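# Hang the long rail on two posts by its hooks

## Task

Place the long rail on the two posts so the hook at each of its ends sits fully down in the red-marked slot. When finished, the posts alone must bear the rail's weight, and the only things allowed to touch the rail are the posts and the robot. The rail has to stay put without help: if a gripper is still steadying it, removing the robot must not let it roll or drop noticeably. A rail that stays in place only because the robot holds it does not count.

## Robot and tools

Robot and frame. Two arms, left_arm and right_arm, are mounted on opposite sides of the table. left_arm's base is on the +y side. The names do not indicate image sides. All poses use one scene frame, with the origin at the table centre and +z up. The table surface is at z = +0.020 m. Each gripper's fingers extend along its own +x axis and separate along its own y axis. The reported end_effector_position is the point between the finger pads, 3 to 4 cm behind the tips. Printed hand positions can be off, more so when an arm is stretched far.

The row format is used by execute_actions and move. A row holds 16 numbers, with both arms always included. The first 8 are left_arm: x, y, z, qw, qx, qy, qz, opening. The next 8 are right_arm in the same order. x, y, z give an absolute target for end_effector_position in metres in the scene frame. qw, qx, qy, qz give an absolute target orientation (end_effector_quat_wxyz, w first). Opening runs from -1 to 1. +1 is fully open (0.088 m). Empty fingers touch at about -0.80, and values below that change nothing. A full close takes at least about 0.5 s. To hold an arm still or keep its orientation, repeat the exact same pose numbers every call rather than copying the drifted values from a result. A call is refused, and nothing is sent, if any target lies more than 0.6 m from that arm's last reported position along any of its gripper's axes. On each control step the controller clips the target to within 70 mm and 16 degrees of the measured pose. It then solves inverse kinematics, giving position priority over orientation.

execute_actions takes "actions", a list that is empty or holds one item, plus optional "pictures" (boolean). An empty list just reports the current state. An action item has "rows" (1 to 15 rows) and "steps" (up to 15, default 15). Each step lasts 1/30 s and applies one row. If there are fewer rows than steps, the last row repeats. A wait item has only "steps" (up to 300). It sends nothing new and counts from the previous result, including your reply time. After an action ends, an arm keeps going only to its last clipped pose, at most 70 mm further. Check the result and send the remainder next.

move takes "target", one 16-number row of absolute poses, and "speed" (0.002 to 0.5 m/s, default 0.25; turning up to twice that in rad/s). Each gripper follows a straight line, and both paths finish together after 0.5 to 10 s. Anything longer is cut off at 10 s. Rotation takes the shorter direction. The motion does not avoid obstacles or the other arm. Grippers can lag, wander or overshoot the speed, especially when the arm is nearly straight. The opening is applied at the start. Faster motion and targets further past a contact give harder impacts and presses. The result includes a "move:" line giving how it ended (done, off_target, moving, held, fault) and which limits acted, plus each gripper's distance from its target. If only one arm is named, the other finished normally. limits=paced means the sent pose was clipped. limits=held means a check blocked some steps, after which the arm may jump faster than the speed.

wait takes "seconds" (0 to 10) and lets the simulation run with no new commands.

zoom_image takes "camera" (cam_head_left, cam_head_right, cam_high, cam_low, cam_left_wrist, cam_right_wrist) and "region" [x0, y0, x1, y1] in pixels of that camera's latest 504x504 image, measured from its top-left corner. The region can be at most 504 by 504.

finished_scene takes "scene", the current scene's number. It ends that scene permanently, so call it only once the rail hangs on its own.

Reading results. The state line gives each gripper's position, quaternion and linear and angular velocities. "pose unreachable" means a clearance check altered or blocked that arm's command. HELD flags the steps where that happened. A "Hand target" line shows the pose the controller is currently driving toward. grip_measured is the finger opening on the command scale, and the last Joint positions value is the opening in metres. Readings may be off by about 1 mm, and squeezing a rigid part reads up to about 0.061 narrower than the actual pad gap. grip_effort_n is the gripper motor effort in newtons: negative closes, positive opens. It saturates near 83 N, and at rest some leftover value remains. Joint torques and external torque estimates include friction, offsets and held weight. Joint ranges (rad): waist -3.054 to 3.054, shoulder 0 to 3.142, elbow 0 to 2.356, wrist pitch -1.571 to 1.571, wrist yaw -1.571 to 1.571, wrist roll -3.142 to 3.142. Load limits (N m): waist 18.2, shoulder 22.5, elbow 22.4, wrist pitch 5.92, wrist yaw 5.9, wrist roll 5.54.

Gripping. For a firm hold, command about 0.07 below the current grip_measured. A smaller margin gives a lighter grip. Parts thinner than about 3 mm receive proportionally less force. Pads deliver about 34 to 49 N each and can spike on first contact.

Hazards. A joint load reaching its limit triggers a TORQUE FAULT: the arm stops for 10 s and skips the rest of the call. Holding loads heats motors. MOTOR HOT appears from 50 °C, and at 95 °C an OVER-TEMPERATURE FAULT holds the arm, which may later go limp. Joint friction can leave a gripper short or tilted, and tiny moves may not happen, so verify pose and orientation after each motion. Occasional tugs on held parts or shoves on loose objects may occur. Do not let the arms collide or press on each other. Do not drop, slam or shove anything hard. Never let anything leave the table.

Each tool is called as name(argument=value, ...) on one line, values as JSON.

## Session

execute_actions(actions=[])

Scene clock: 0.00 s of 5400.00 s.
left_arm: end_effector_position=(-0.2663, +0.0850, +0.1555) grip_measured=+0.991 grip_effort_n=n/a end_effector_quat_wxyz=(-0.196, +0.378, -0.865, +0.264) end_effector_velocity=(-0.002, +0.001, +0.001) end_effector_angular_velocity=(+0.007, +0.005, -0.009) | right_arm: end_effector_position=(+0.0631, -0.0590, +0.2787) grip_measured=+0.987 grip_effort_n=n/a end_effector_quat_wxyz=(+0.542, -0.292, +0.573, +0.541) end_effector_velocity=(+0.002, +0.001, +0.002) end_effector_angular_velocity=(+0.012, -0.011, +0.003)
Joint positions: left_arm=[-0.933  2.231  0.987  1.103 -0.071 -2.494  0.088] | right_arm=[-0.626  2.055  2.148 -1.455 -0.291  0.118  0.087]
Joint velocities: left_arm=[-0.002 -0.002  0.002 -0.007  0.007 -0.007  0.   ] | right_arm=[-0.002 -0.002  0.002  0.007  0.007 -0.007 -0.   ]
Joint torques (N m, as the arm reports them, + toward a larger angle): no reading
External joint torques (N m, as the arm's controller estimates them; a push from outside toward a larger angle lowers the number): no reading
Motor temperatures (°C, as the motors report them): left_arm=[25 24 22 24 20 22] | right_arm=[23 22 24 24 24 21]
Heat: left arm: hottest waist 25 °C (+0.0 °C/min); right arm: hottest elbow 24 °C (+0.0 °C/min).
Hand target (left_arm): -0.266, +0.085, +0.155; +0.196, -0.378, +0.865, -0.264
Hand target (right_arm): +0.063, -0.059, +0.279; +0.542, -0.292, +0.573, +0.541

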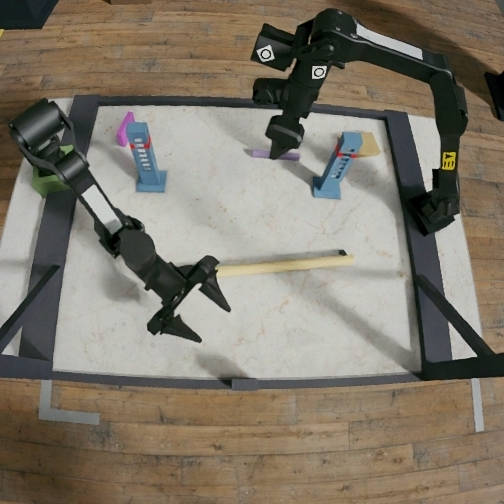

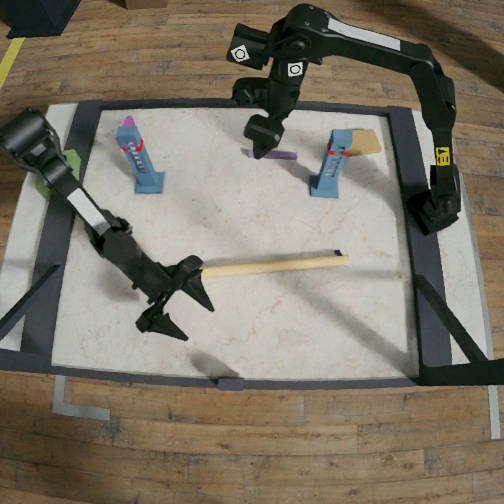

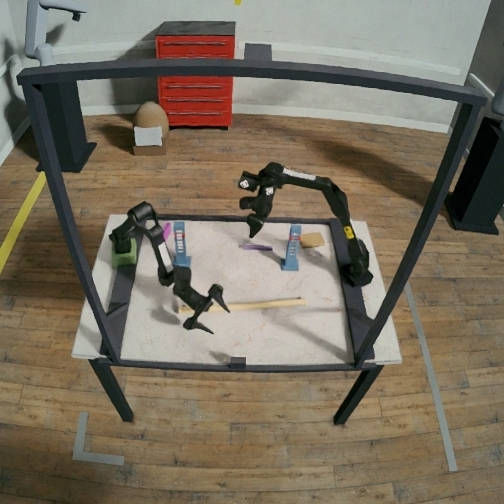

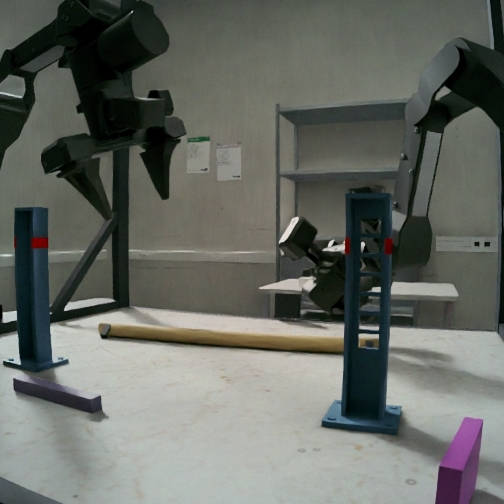

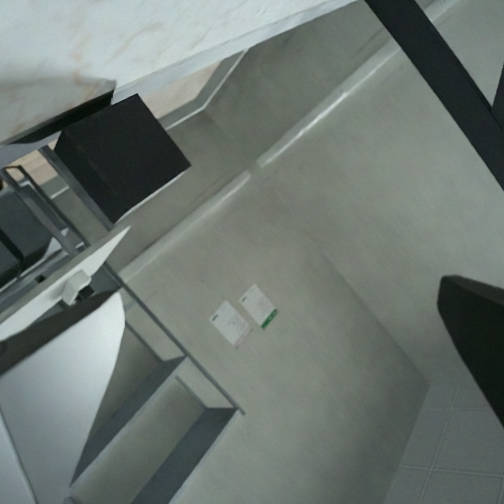

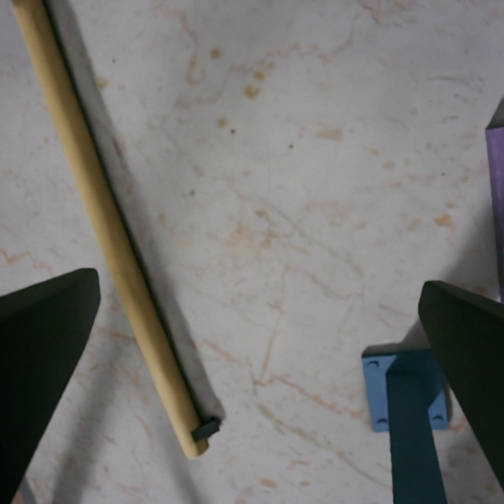

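zoom_image(camera="cam_low", region=[300, 170, 440, 440])

zoom_image(camera="cam_head_left", region=[100, 100, 400, 300])

zoom_image(camera="cam_right_wrist", region=[130, 370, 270, 490])

zoom_image(camera="cam_low", region=[0, 190, 200, 390])

Region (300, 170, 440, 440) of cam_low's 504x504 image, scaled by 1.867, with more detail than that image has; it fills the left 261 columns of this view, and the rest is white.

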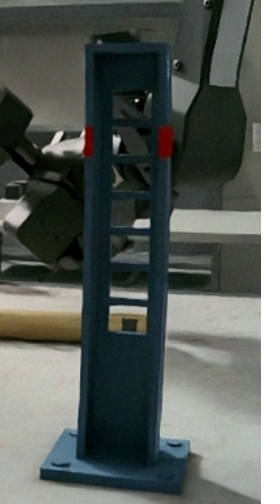

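Region (100, 100, 400, 300) of cam_head_left's 504x504 image, scaled by 1.680, with more detail than that image has.

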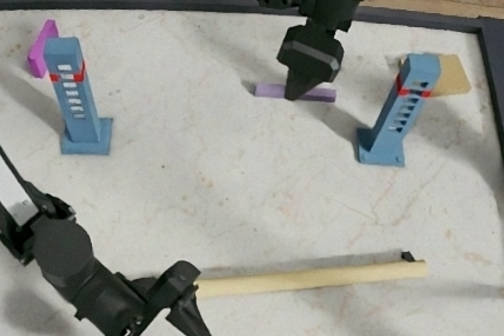

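Region (130, 370, 270, 490) of cam_right_wrist's 504x504 image, scaled by 3.600, with more detail than that image has; it fills the top 432 rows of this view, and the rest is white.

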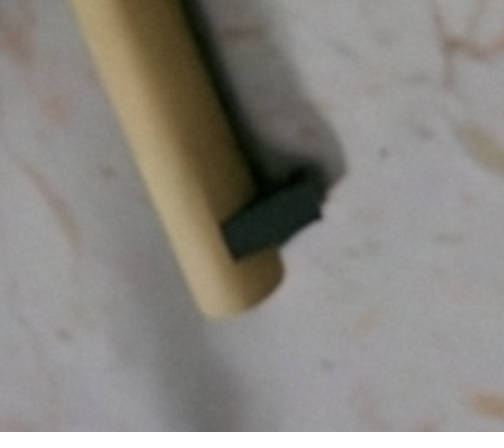

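Region (0, 190, 200, 390) of cam_low's 504x504 image, scaled by 2.520, with more detail than that image has.

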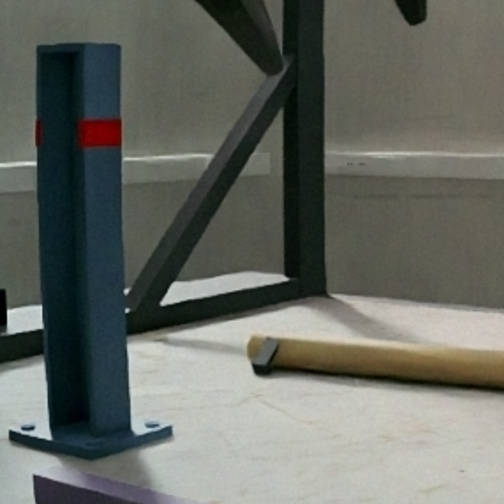

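move(target=[-0.12,0.2,0.25,0.5,0.5,0.5,-0.5,1,-0.12,-0.2,0.25,0.5,-0.5,0.5,0.5,1], speed=0.25)

Scene clock: 18.27 s of 5400.00 s.
left_arm: end_effector_position=(-0.1165, +0.2017, +0.2506) grip_measured=+0.991 grip_effort_n=0.7 end_effector_quat_wxyz=(+0.505, +0.497, +0.501, -0.497) end_effector_velocity=(+0.005, +0.002, -0.001) end_effector_angular_velocity=(+0.007, -0.034, +0.005) | right_arm: end_effector_position=(-0.1208, -0.1961, +0.2483) grip_measured=+0.987 grip_effort_n=3.0 end_effector_quat_wxyz=(+0.496, -0.498, +0.501, +0.505) end_effector_velocity=(+0.001, -0.002, +0.000) end_effector_angular_velocity=(-0.010, +0.003, -0.010)
Joint positions: left_arm=[-0.829  1.863  1.724 -1.432 -0.006 -0.679  0.088] | right_arm=[ 0.026  1.763  1.672 -1.474 -0.01   0.446  0.087]
Joint velocities: left_arm=[-0.002  0.002 -0.002 -0.022 -0.022 -0.007 -0.   ] | right_arm=[-0.002 -0.002 -0.002 -0.007 -0.007  0.007 -0.   ]
Joint torques (N m, as the arm reports them, + toward a larger angle): left_arm=[-0.18 -8.49  8.45  0.43 -0.16  0.18] | right_arm=[ 0.34 -7.59  4.15  0.29  0.15  0.17]
External joint torques (N m, as the arm's controller estimates them; a push from outside toward a larger angle lowers the number): left_arm=[-0.18 -0.78  2.89  0.12 -0.11  0.18] | right_arm=[ 0.33 -0.75 -1.3  -0.04  0.14  0.17]
Motor temperatures (°C, as the motors report them): left_arm=[25 30 24 27 20 22] | right_arm=[23 27 26 24 24 21]
Heat: left arm: hottest shoulder 30 °C (+16.4 °C/min); right arm: hottest shoulder 27 °C (+9.9 °C/min).
Hand target (left_arm): -0.118, +0.200, +0.250; +0.505, +0.499, +0.497, -0.498
Hand target (right_arm): -0.119, -0.200, +0.249; +0.498, -0.498, +0.501, +0.503
Off the commanded pose (left_arm): 0.004 m, 1 deg.
Off the commanded pose (right_arm): 0.004 m, 1 deg.
After step 90, 10.53 s passed at rest.
move: done

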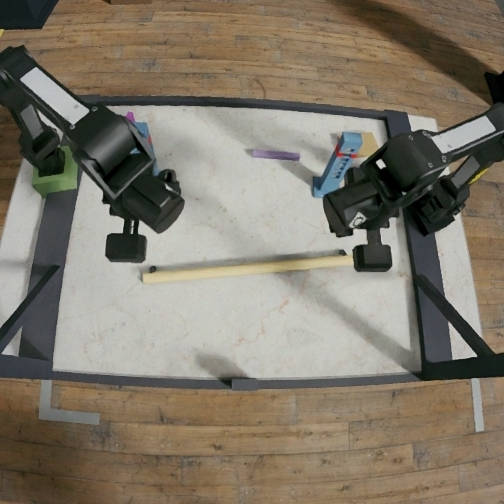

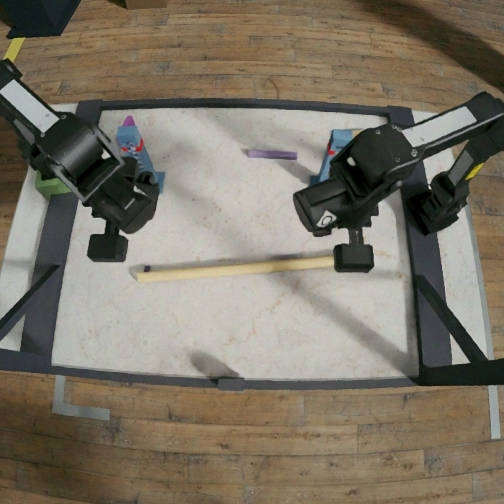

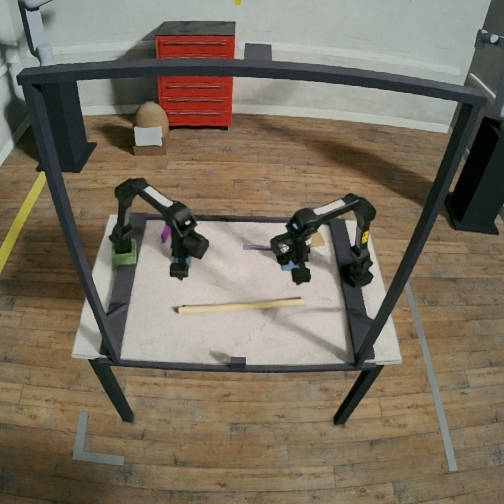

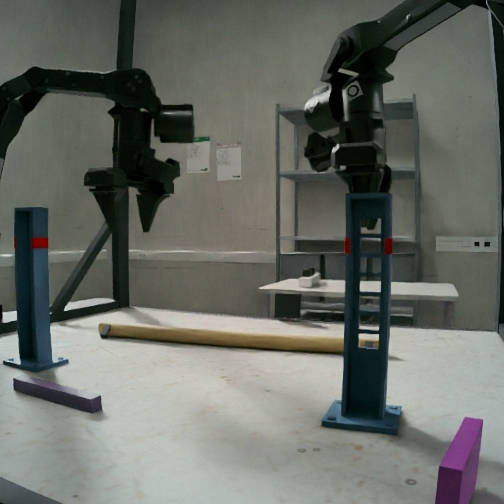

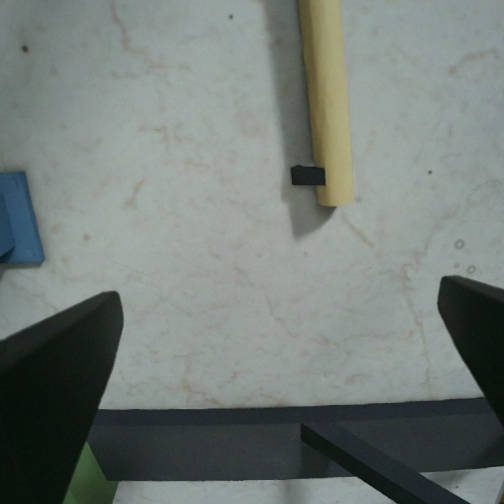

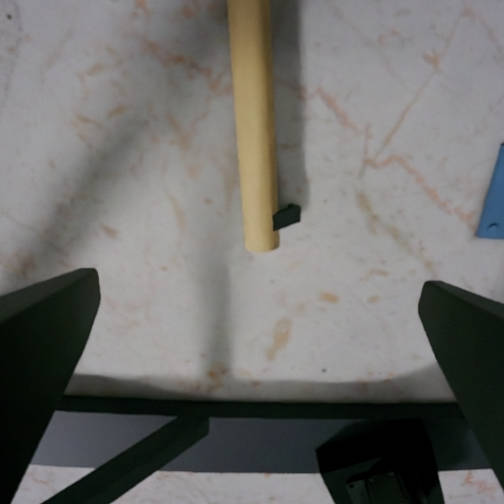

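move(target=[-0.155,0.2,0.12,0.5,0.5,0.5,-0.5,1,-0.12,-0.2,0.12,0.5,-0.5,0.5,0.5,1], speed=0.2)

Scene clock: 23.23 s of 5400.00 s.
left_arm: end_effector_position=(-0.1555, +0.1976, +0.1243) grip_measured=+0.991 grip_effort_n=0.7 end_effector_quat_wxyz=(+0.501, +0.497, +0.498, -0.505) end_effector_velocity=(+0.004, +0.001, -0.001) end_effector_angular_velocity=(-0.006, -0.024, +0.005) | right_arm: end_effector_position=(-0.1217, -0.1958, +0.1257) grip_measured=+0.987 grip_effort_n=3.0 end_effector_quat_wxyz=(+0.499, -0.494, +0.499, +0.507) end_effector_velocity=(-0.000, -0.001, +0.003) end_effector_angular_velocity=(-0.001, +0.007, +0.020)
Joint positions: left_arm=[-0.904  2.023  1.438 -0.974 -0.004 -0.738  0.088] | right_arm=[ 0.031  1.799  1.224 -0.978 -0.005  0.453  0.087]
Joint velocities: left_arm=[-0.002 -0.002 -0.007 -0.007 -0.022 -0.007  0.   ] | right_arm=[-0.002 -0.007  0.002 -0.007 -0.007 -0.022 -0.   ]
Joint torques (N m, as the arm reports them, + toward a larger angle): left_arm=[-0.25 -9.46  5.41  0.78  0.09 -0.18] | right_arm=[ 0.39 -5.36  4.02  0.67  0.14  0.19]
External joint torques (N m, as the arm's controller estimates them; a push from outside toward a larger angle lowers the number): left_arm=[-0.31 -1.    0.18  0.46  0.15 -0.18] | right_arm=[ 0.36  1.71 -1.37  0.29  0.13  0.2 ]
Motor temperatures (°C, as the motors report them): left_arm=[25 30 25 26 20 22] | right_arm=[23 28 26 24 24 21]
Heat: left arm: hottest shoulder 30 °C (+12.9 °C/min); right arm: hottest shoulder 28 °C (+10.3 °C/min).
Hand target (left_arm): -0.155, +0.200, +0.120; +0.500, +0.500, +0.500, -0.500
Hand target (right_arm): -0.121, -0.199, +0.120; +0.500, -0.500, +0.500, +0.500
Off the commanded pose (left_arm): 0.005 m, 1 deg.
Off the commanded pose (right_arm): 0.007 m, 1 deg.
After step 90, 0.83 s passed at rest.
move: done

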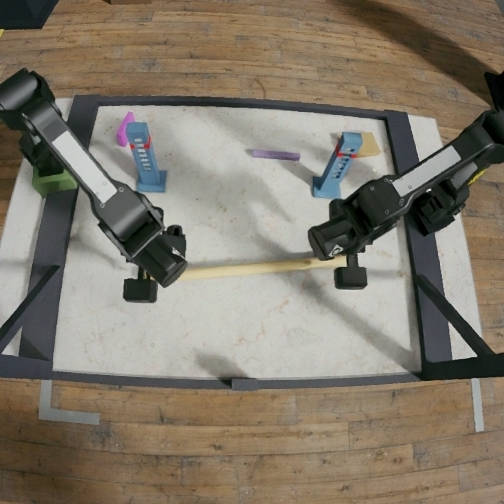

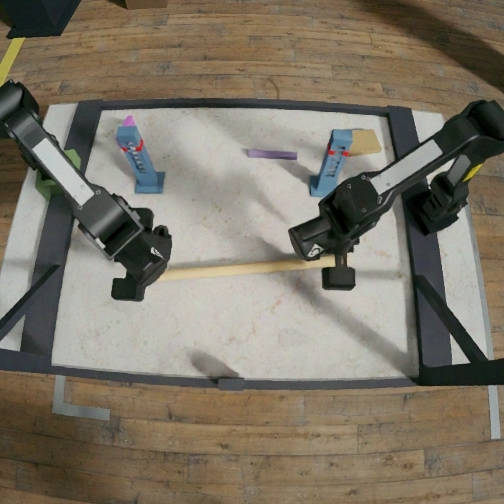

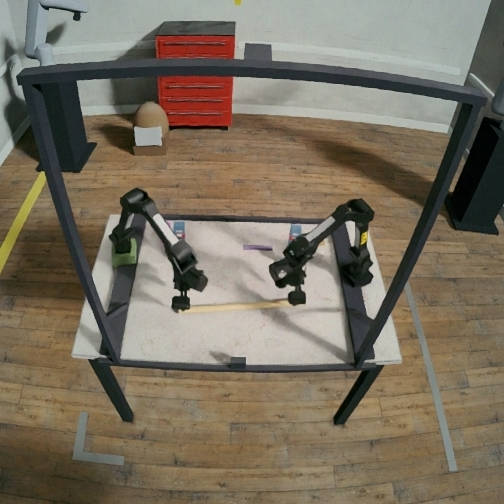

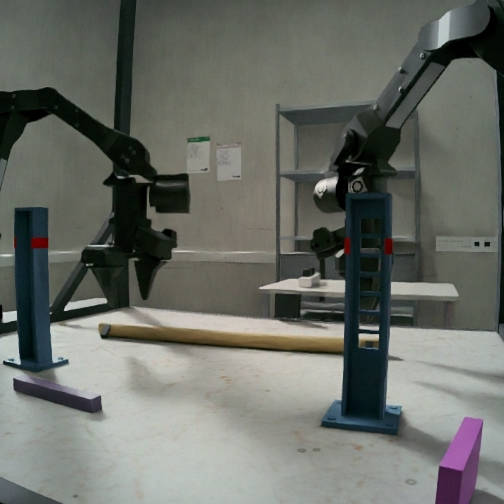

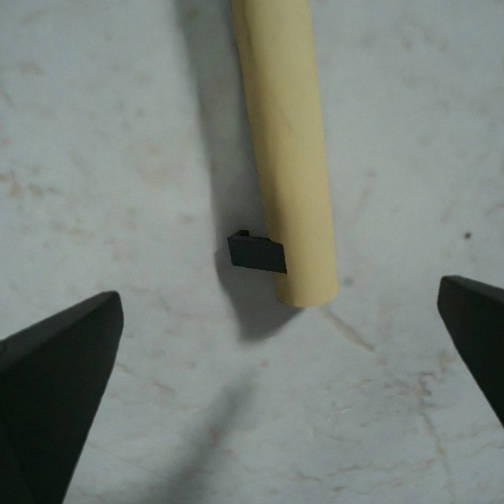

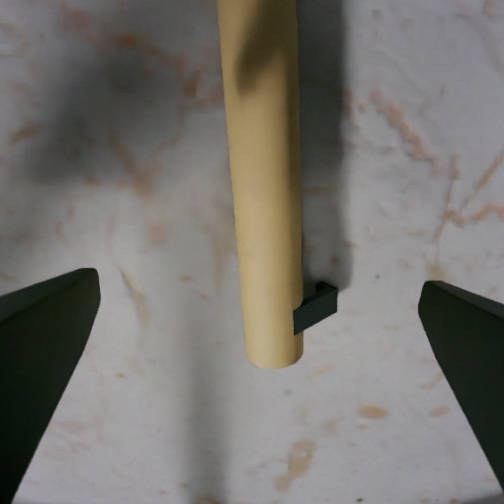

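move(target=[-0.155,0.2,0.2,0.5,0.5,0.5,-0.5,1,-0.13,0.02,0.09,0.707,0,0,0.707,1], speed=0.2)

zoom_image(camera="cam_right_wrist", region=[150, 150, 350, 350])

Scene clock: 39.80 s of 5400.00 s.
left_arm: end_effector_position=(-0.1524, +0.2010, +0.1926) grip_measured=+0.991 grip_effort_n=0.7 end_effector_quat_wxyz=(+0.500, +0.509, +0.498, -0.493) end_effector_velocity=(+0.002, -0.001, +0.002) end_effector_angular_velocity=(-0.013, -0.018, +0.004) | right_arm: end_effector_position=(-0.1320, +0.0193, +0.1045) grip_measured=+0.987 grip_effort_n=3.0 end_effector_quat_wxyz=(+0.710, +0.013, +0.000, +0.704) end_effector_velocity=(-0.000, +0.001, +0.006) end_effector_angular_velocity=(+0.025, +0.003, +0.005)
Joint positions: left_arm=[-0.904  1.977  1.648 -1.265 -0.004 -0.738  0.088] | right_arm=[-0.014  2.464  1.026  1.457  0.419  0.011  0.087]
Joint velocities: left_arm=[-0.002 -0.002  0.002 -0.007 -0.022 -0.007  0.   ] | right_arm=[-0.002 -0.002  0.002  0.022 -0.007 -0.007  0.   ]
Joint torques (N m, as the arm reports them, + toward a larger angle): left_arm=[ -0.23 -11.99   8.07   0.4    0.11  -0.2 ] | right_arm=[-0.32 -5.47  4.39  1.79 -0.11 -0.18]
External joint torques (N m, as the arm's controller estimates them; a push from outside toward a larger angle lowers the number): left_arm=[-0.24 -3.53  2.54  0.13  0.17 -0.19] | right_arm=[-0.33  3.99  0.71  0.1  -0.1  -0.19]
Motor temperatures (°C, as the motors report them): left_arm=[25 33 25 25 20 22] | right_arm=[23 28 27 24 24 21]
Heat: left arm: hottest shoulder 33 °C (+12.1 °C/min); right arm: hottest shoulder 28 °C (+6.0 °C/min).
Hand target (left_arm): -0.155, +0.200, +0.200; +0.500, +0.500, +0.500, -0.500
Hand target (right_arm): -0.131, +0.020, +0.092; +0.710, +0.000, +0.002, +0.705
Off the commanded pose (left_arm): 0.008 m, 1 deg.
Off the commanded pose (right_arm): 0.015 m, 2 deg.
After step 90, 9.23 s passed at rest.
move: off_target (right_arm)

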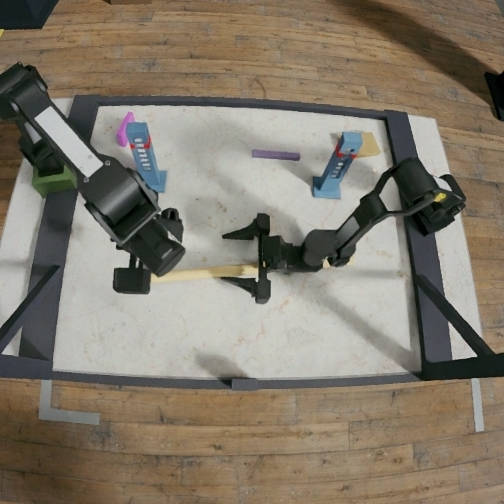

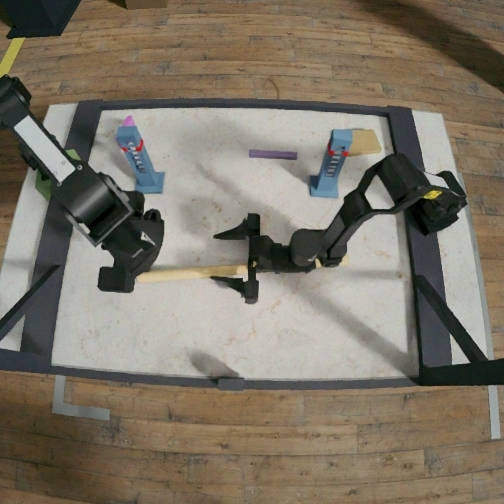

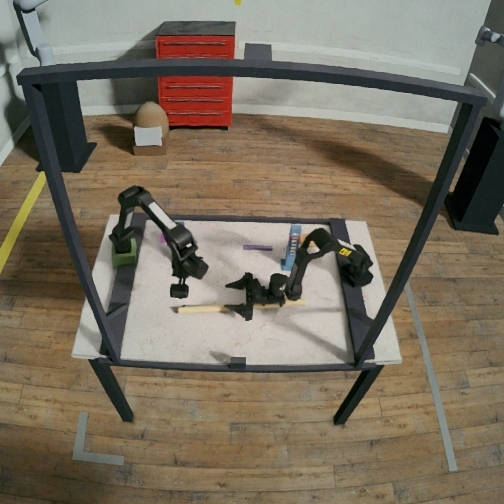

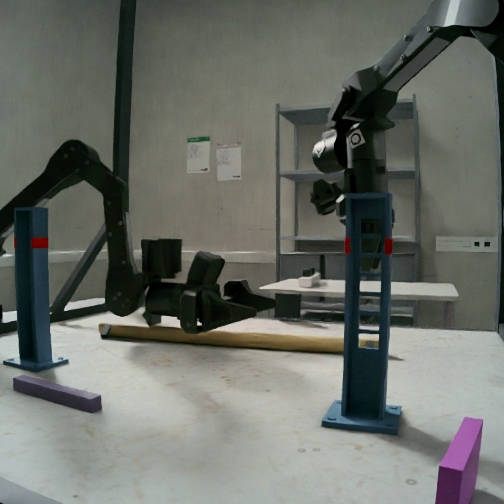

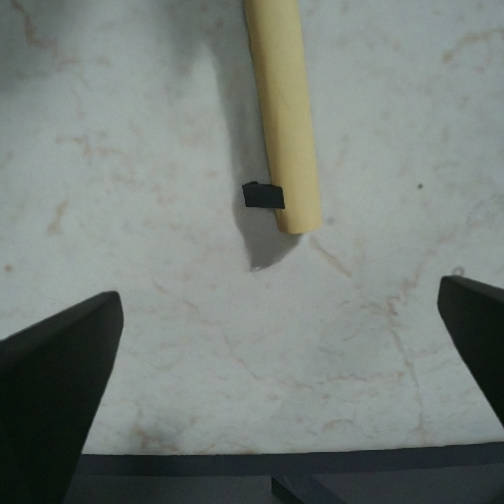

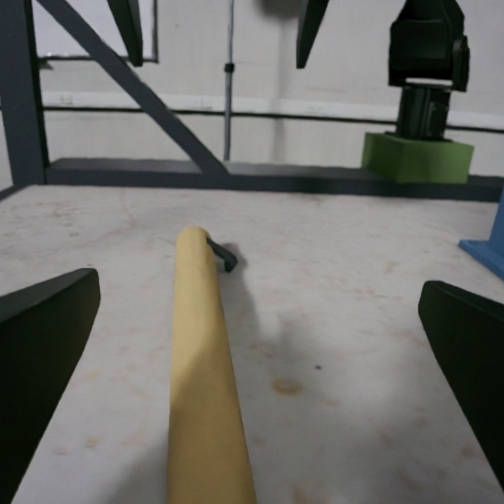

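Region (150, 150, 350, 350) of cam_right_wrist's 504x504 image, scaled by 2.520, with more detail than that image has.

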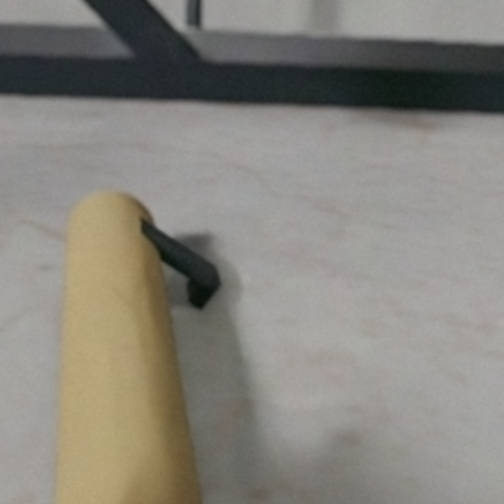

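move(target=[-0.1525,0.13,0.12,0.525,0.4736,0.525,-0.4736,1,-0.1237,-0.15,0.14,0.4736,-0.525,0.4736,0.525,1], speed=0.2)

move(target=[-0.1525,0.13,0.085,0.525,0.4736,0.525,-0.4736,1,-0.1237,-0.15,0.085,0.4736,-0.525,0.4736,0.525,1], speed=0.1)

Scene clock: 64.47 s of 5400.00 s.
left_arm: end_effector_position=(-0.1519, +0.1326, +0.1219) grip_measured=+0.991 grip_effort_n=0.7 end_effector_quat_wxyz=(+0.527, +0.474, +0.524, -0.472) end_effector_velocity=(+0.002, -0.001, +0.002) end_effector_angular_velocity=(-0.011, -0.019, +0.005) | right_arm: end_effector_position=(-0.1220, -0.1532, +0.1404) grip_measured=+0.987 grip_effort_n=3.0 end_effector_quat_wxyz=(+0.476, -0.526, +0.469, +0.525) end_effector_velocity=(-0.001, -0.005, +0.001) end_effector_angular_velocity=(-0.025, +0.013, +0.020)
Joint positions: left_arm=[-0.794  2.219  1.735 -1.09  -0.004 -0.735  0.088] | right_arm=[-0.014  1.936  1.465 -1.096  0.01   0.305  0.087]
Joint velocities: left_arm=[-0.002 -0.002  0.002 -0.007 -0.022 -0.007 -0.   ] | right_arm=[-0.002 -0.002  0.002 -0.022 -0.022 -0.022 -0.   ]
Joint torques (N m, as the arm reports them, + toward a larger angle): left_arm=[  0.15 -10.87   7.79   0.71   0.12   0.12] | right_arm=[-0.24 -6.01  7.04  0.27 -0.13 -0.21]
External joint torques (N m, as the arm's controller estimates them; a push from outside toward a larger angle lowers the number): left_arm=[ 0.15 -1.03  2.4   0.42  0.17  0.12] | right_arm=[-0.24  2.08  1.62 -0.04 -0.14 -0.21]
Motor temperatures (°C, as the motors report them): left_arm=[25 37 28 25 20 22] | right_arm=[23 29 28 27 24 21]
Heat: left arm: hottest shoulder 37 °C (+11.1 °C/min); right arm: hottest shoulder 29 °C (+4.0 °C/min).
Hand target (left_arm): -0.153, +0.130, +0.120; +0.525, +0.474, +0.525, -0.473
Hand target (right_arm): -0.123, -0.150, +0.139; -0.473, +0.527, -0.470, -0.526
Off the commanded pose (left_arm): 0.003 m, 0 deg.
Off the commanded pose (right_arm): 0.004 m, 1 deg.
After step 90, 17.30 s passed at rest.
move: done

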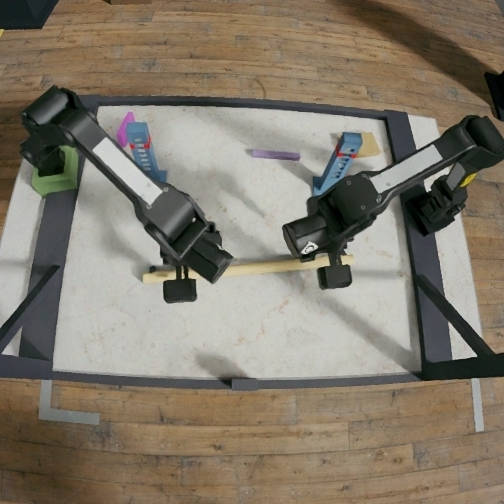

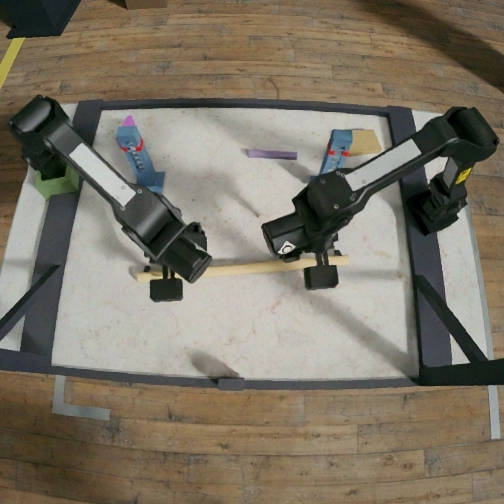

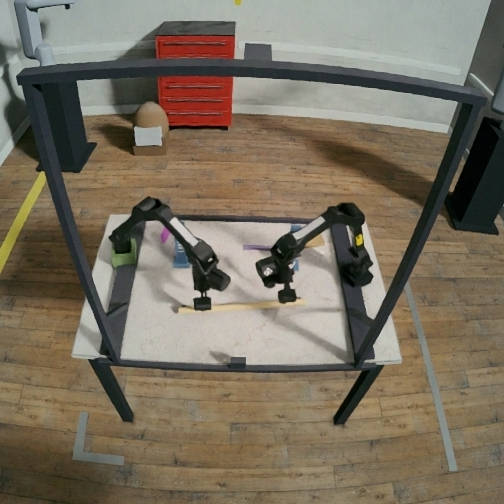

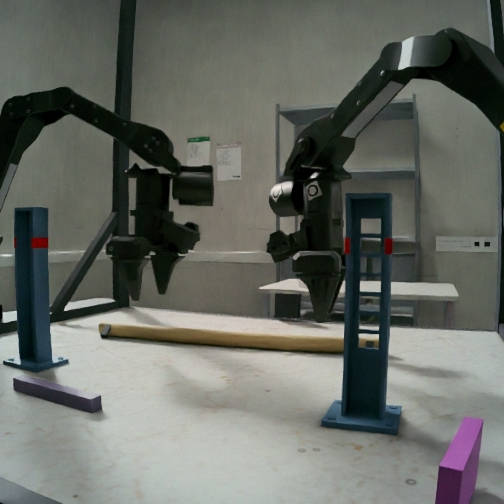

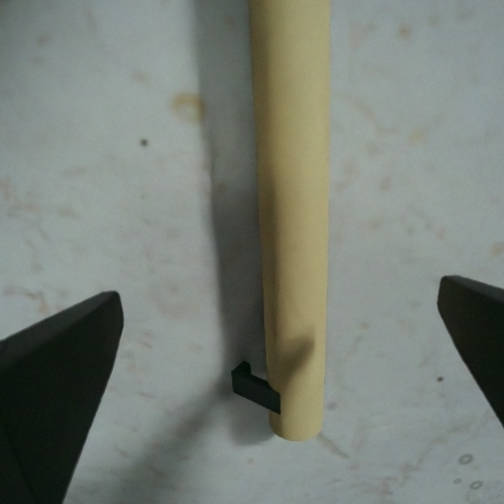

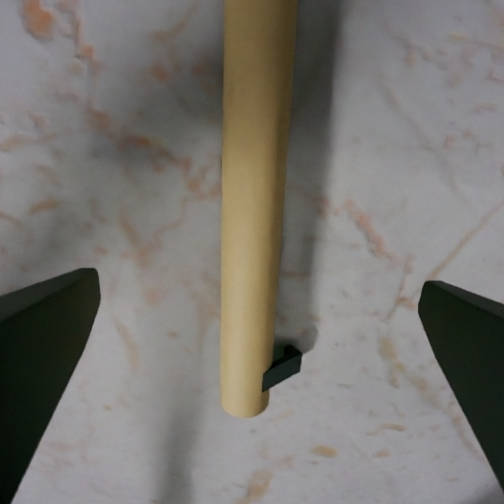

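Scene clock: 65.37 s of 5400.00 s.
left_arm: end_effector_position=(-0.1548, +0.1277, +0.0912) grip_measured=+0.991 grip_effort_n=0.7 end_effector_quat_wxyz=(+0.528, +0.467, +0.523, -0.479) end_effector_velocity=(-0.000, +0.003, -0.002) end_effector_angular_velocity=(+0.014, -0.001, +0.005) | right_arm: end_effector_position=(-0.1259, -0.1462, +0.0921) grip_measured=+0.987 grip_effort_n=3.0 end_effector_quat_wxyz=(+0.477, -0.520, +0.468, +0.532) end_effector_velocity=(+0.003, -0.001, +0.000) end_effector_angular_velocity=(-0.004, -0.009, -0.010)
Joint positions: left_arm=[-0.792  2.26   1.677 -0.972 -0.004 -0.735  0.088] | right_arm=[-0.014  2.008  1.366 -0.908  0.005  0.305  0.087]
Joint velocities: left_arm=[-0.002  0.002 -0.002 -0.007  0.007 -0.007 -0.   ] | right_arm=[-0.002 -0.002 -0.002 -0.007  0.007  0.007  0.   ]
Joint torques (N m, as the arm reports them, + toward a larger angle): left_arm=[  0.16 -10.88   5.07   0.81   0.09   0.19] | right_arm=[-0.21 -6.25  3.94  0.62 -0.13  0.  ]
External joint torques (N m, as the arm's controller estimates them; a push from outside toward a larger angle lowers the number): left_arm=[ 0.16 -0.99 -0.13  0.51  0.14  0.19] | right_arm=[-0.19  2.08 -1.22  0.28 -0.15  0.  ]
Motor temperatures (°C, as the motors report them): left_arm=[25 37 28 25 20 22] | right_arm=[23 29 28 27 24 21]
Heat: left arm: hottest shoulder 37 °C (+11.1 °C/min); right arm: hottest shoulder 29 °C (+4.0 °C/min).
Hand target (left_arm): -0.153, +0.130, +0.085; +0.525, +0.474, +0.525, -0.474
Hand target (right_arm): -0.124, -0.150, +0.085; -0.474, +0.525, -0.474, -0.525
Off the commanded pose (left_arm): 0.007 m, 1 deg.
Off the commanded pose (right_arm): 0.008 m, 1 deg.
move: done

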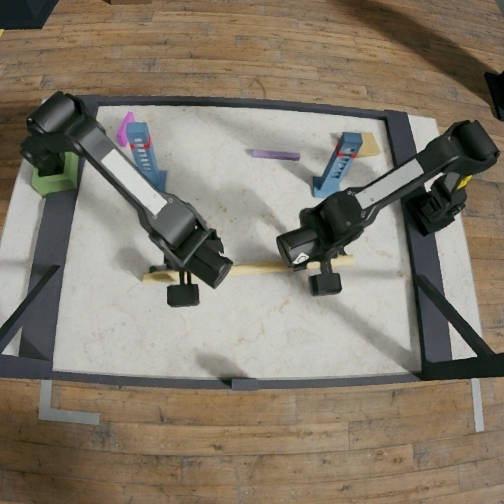

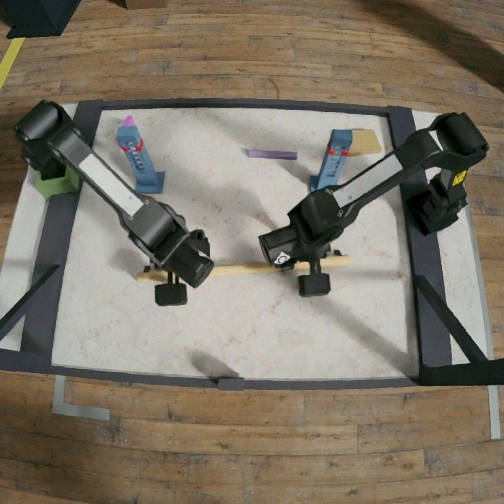

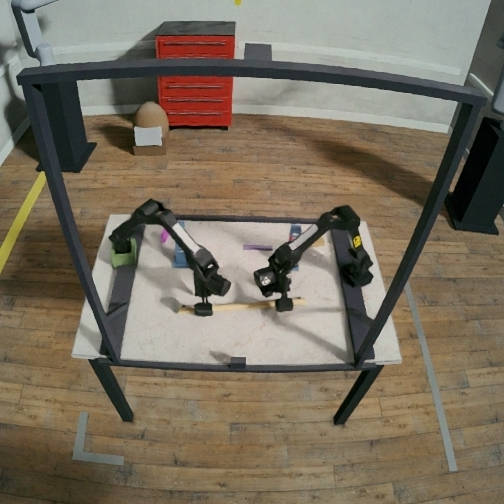

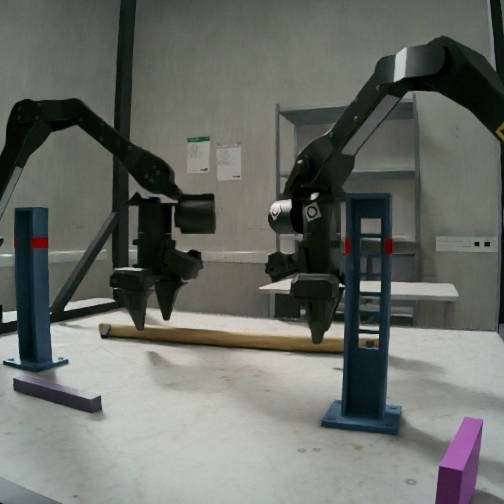

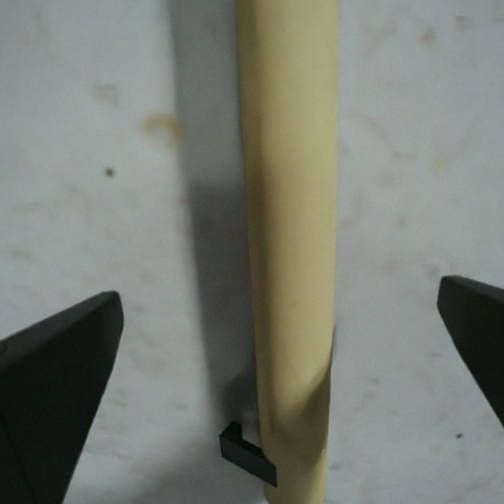

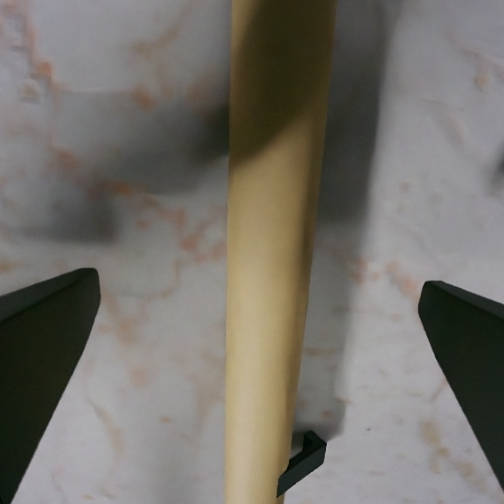

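move(target=[-0.156,0.13,0.06,0.525,0.4736,0.525,-0.4736,1,-0.121,-0.15,0.06,0.4736,-0.525,0.4736,0.525,1], speed=0.05)

zoom_image(camera="cam_low", region=[90, 260, 390, 380])

Scene clock: 76.37 s of 5400.00 s.
left_arm: end_effector_position=(-0.1573, +0.1258, +0.0675) grip_measured=+0.991 grip_effort_n=0.7 end_effector_quat_wxyz=(+0.527, +0.467, +0.524, -0.480) end_effector_velocity=(-0.001, +0.003, +0.000) end_effector_angular_velocity=(+0.010, +0.002, +0.005) | right_arm: end_effector_position=(-0.1233, -0.1455, +0.0676) grip_measured=+0.987 grip_effort_n=3.0 end_effector_quat_wxyz=(+0.479, -0.517, +0.470, +0.531) end_effector_velocity=(-0.003, -0.000, +0.000) end_effector_angular_velocity=(-0.002, +0.023, +0.005)
Joint positions: left_arm=[-0.794  2.304  1.652 -0.899 -0.003 -0.735  0.088] | right_arm=[-0.021  2.046  1.315 -0.817  0.004  0.305  0.087]
Joint velocities: left_arm=[-0.002 -0.002 -0.002 -0.007  0.007 -0.007 -0.   ] | right_arm=[-0.002 -0.002 -0.002  0.007 -0.022 -0.007 -0.   ]
Joint torques (N m, as the arm reports them, + toward a larger angle): left_arm=[ -0.24 -10.72   4.91   0.72   0.03  -0.06] | right_arm=[-0.22 -6.23  3.62  0.61 -0.1  -0.2 ]
External joint torques (N m, as the arm's controller estimates them; a push from outside toward a larger angle lowers the number): left_arm=[-0.16 -0.55 -0.32  0.36  0.07 -0.06] | right_arm=[-0.24  2.2  -1.45  0.22 -0.11 -0.2 ]
Motor temperatures (°C, as the motors report them): left_arm=[25 38 27 25 20 22] | right_arm=[23 29 28 26 24 21]
Heat: left arm: hottest shoulder 38 °C (+9.1 °C/min); right arm: hottest shoulder 29 °C (+2.0 °C/min).
Hand target (left_arm): -0.156, +0.130, +0.060; +0.525, +0.474, +0.525, -0.474
Hand target (right_arm): -0.121, -0.150, +0.060; +0.474, -0.525, +0.474, +0.525
Off the commanded pose (left_arm): 0.009 m, 1 deg.
Off the commanded pose (right_arm): 0.009 m, 1 deg.
After step 90, 7.03 s passed at rest.
move: off_target (left_arm, right_arm)

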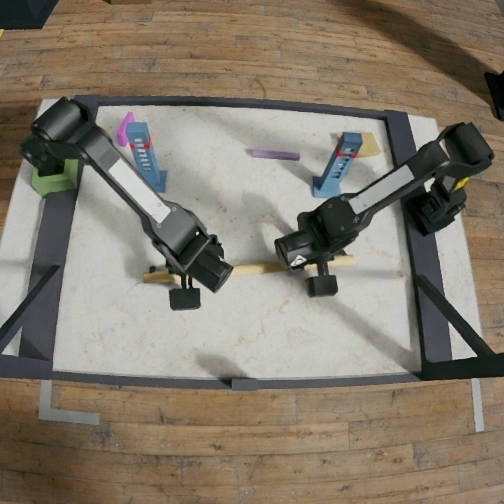

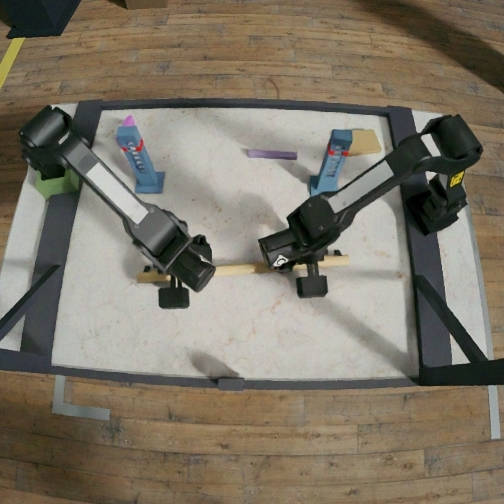

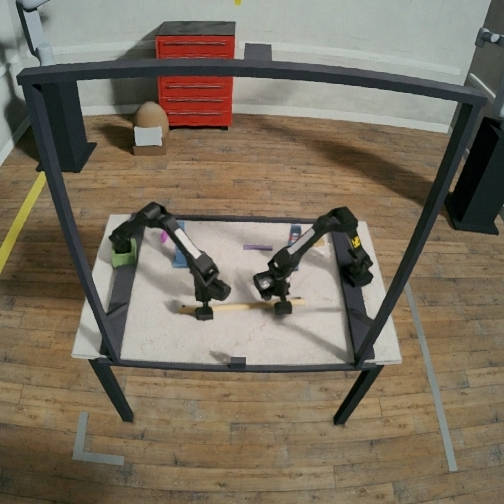

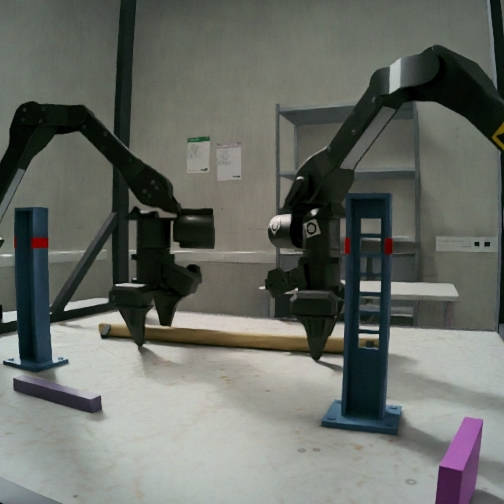

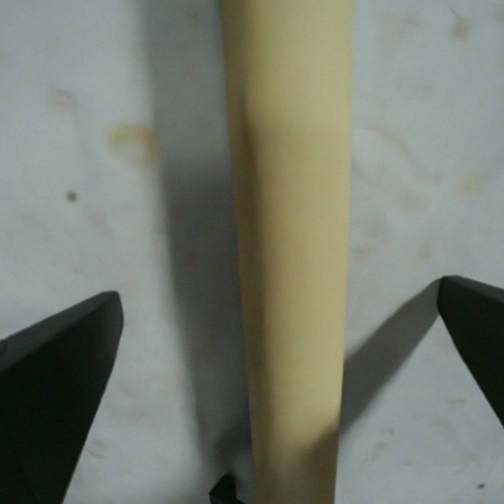

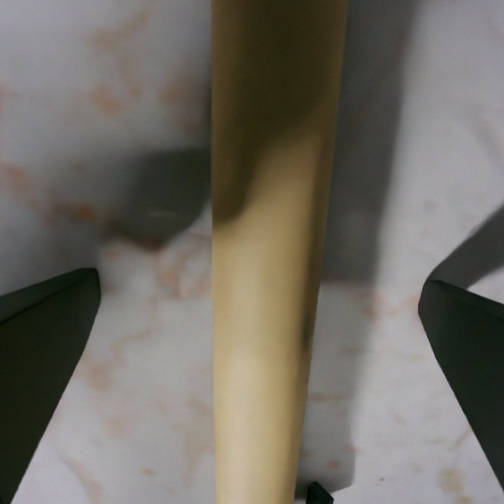

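Region (90, 260, 390, 380) of cam_low's 504x504 image, scaled by 1.680, with more detail than that image has; it fills the top 202 rows of this view, and the rest is white.

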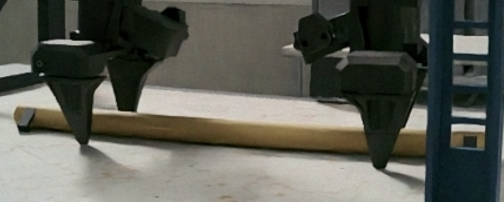

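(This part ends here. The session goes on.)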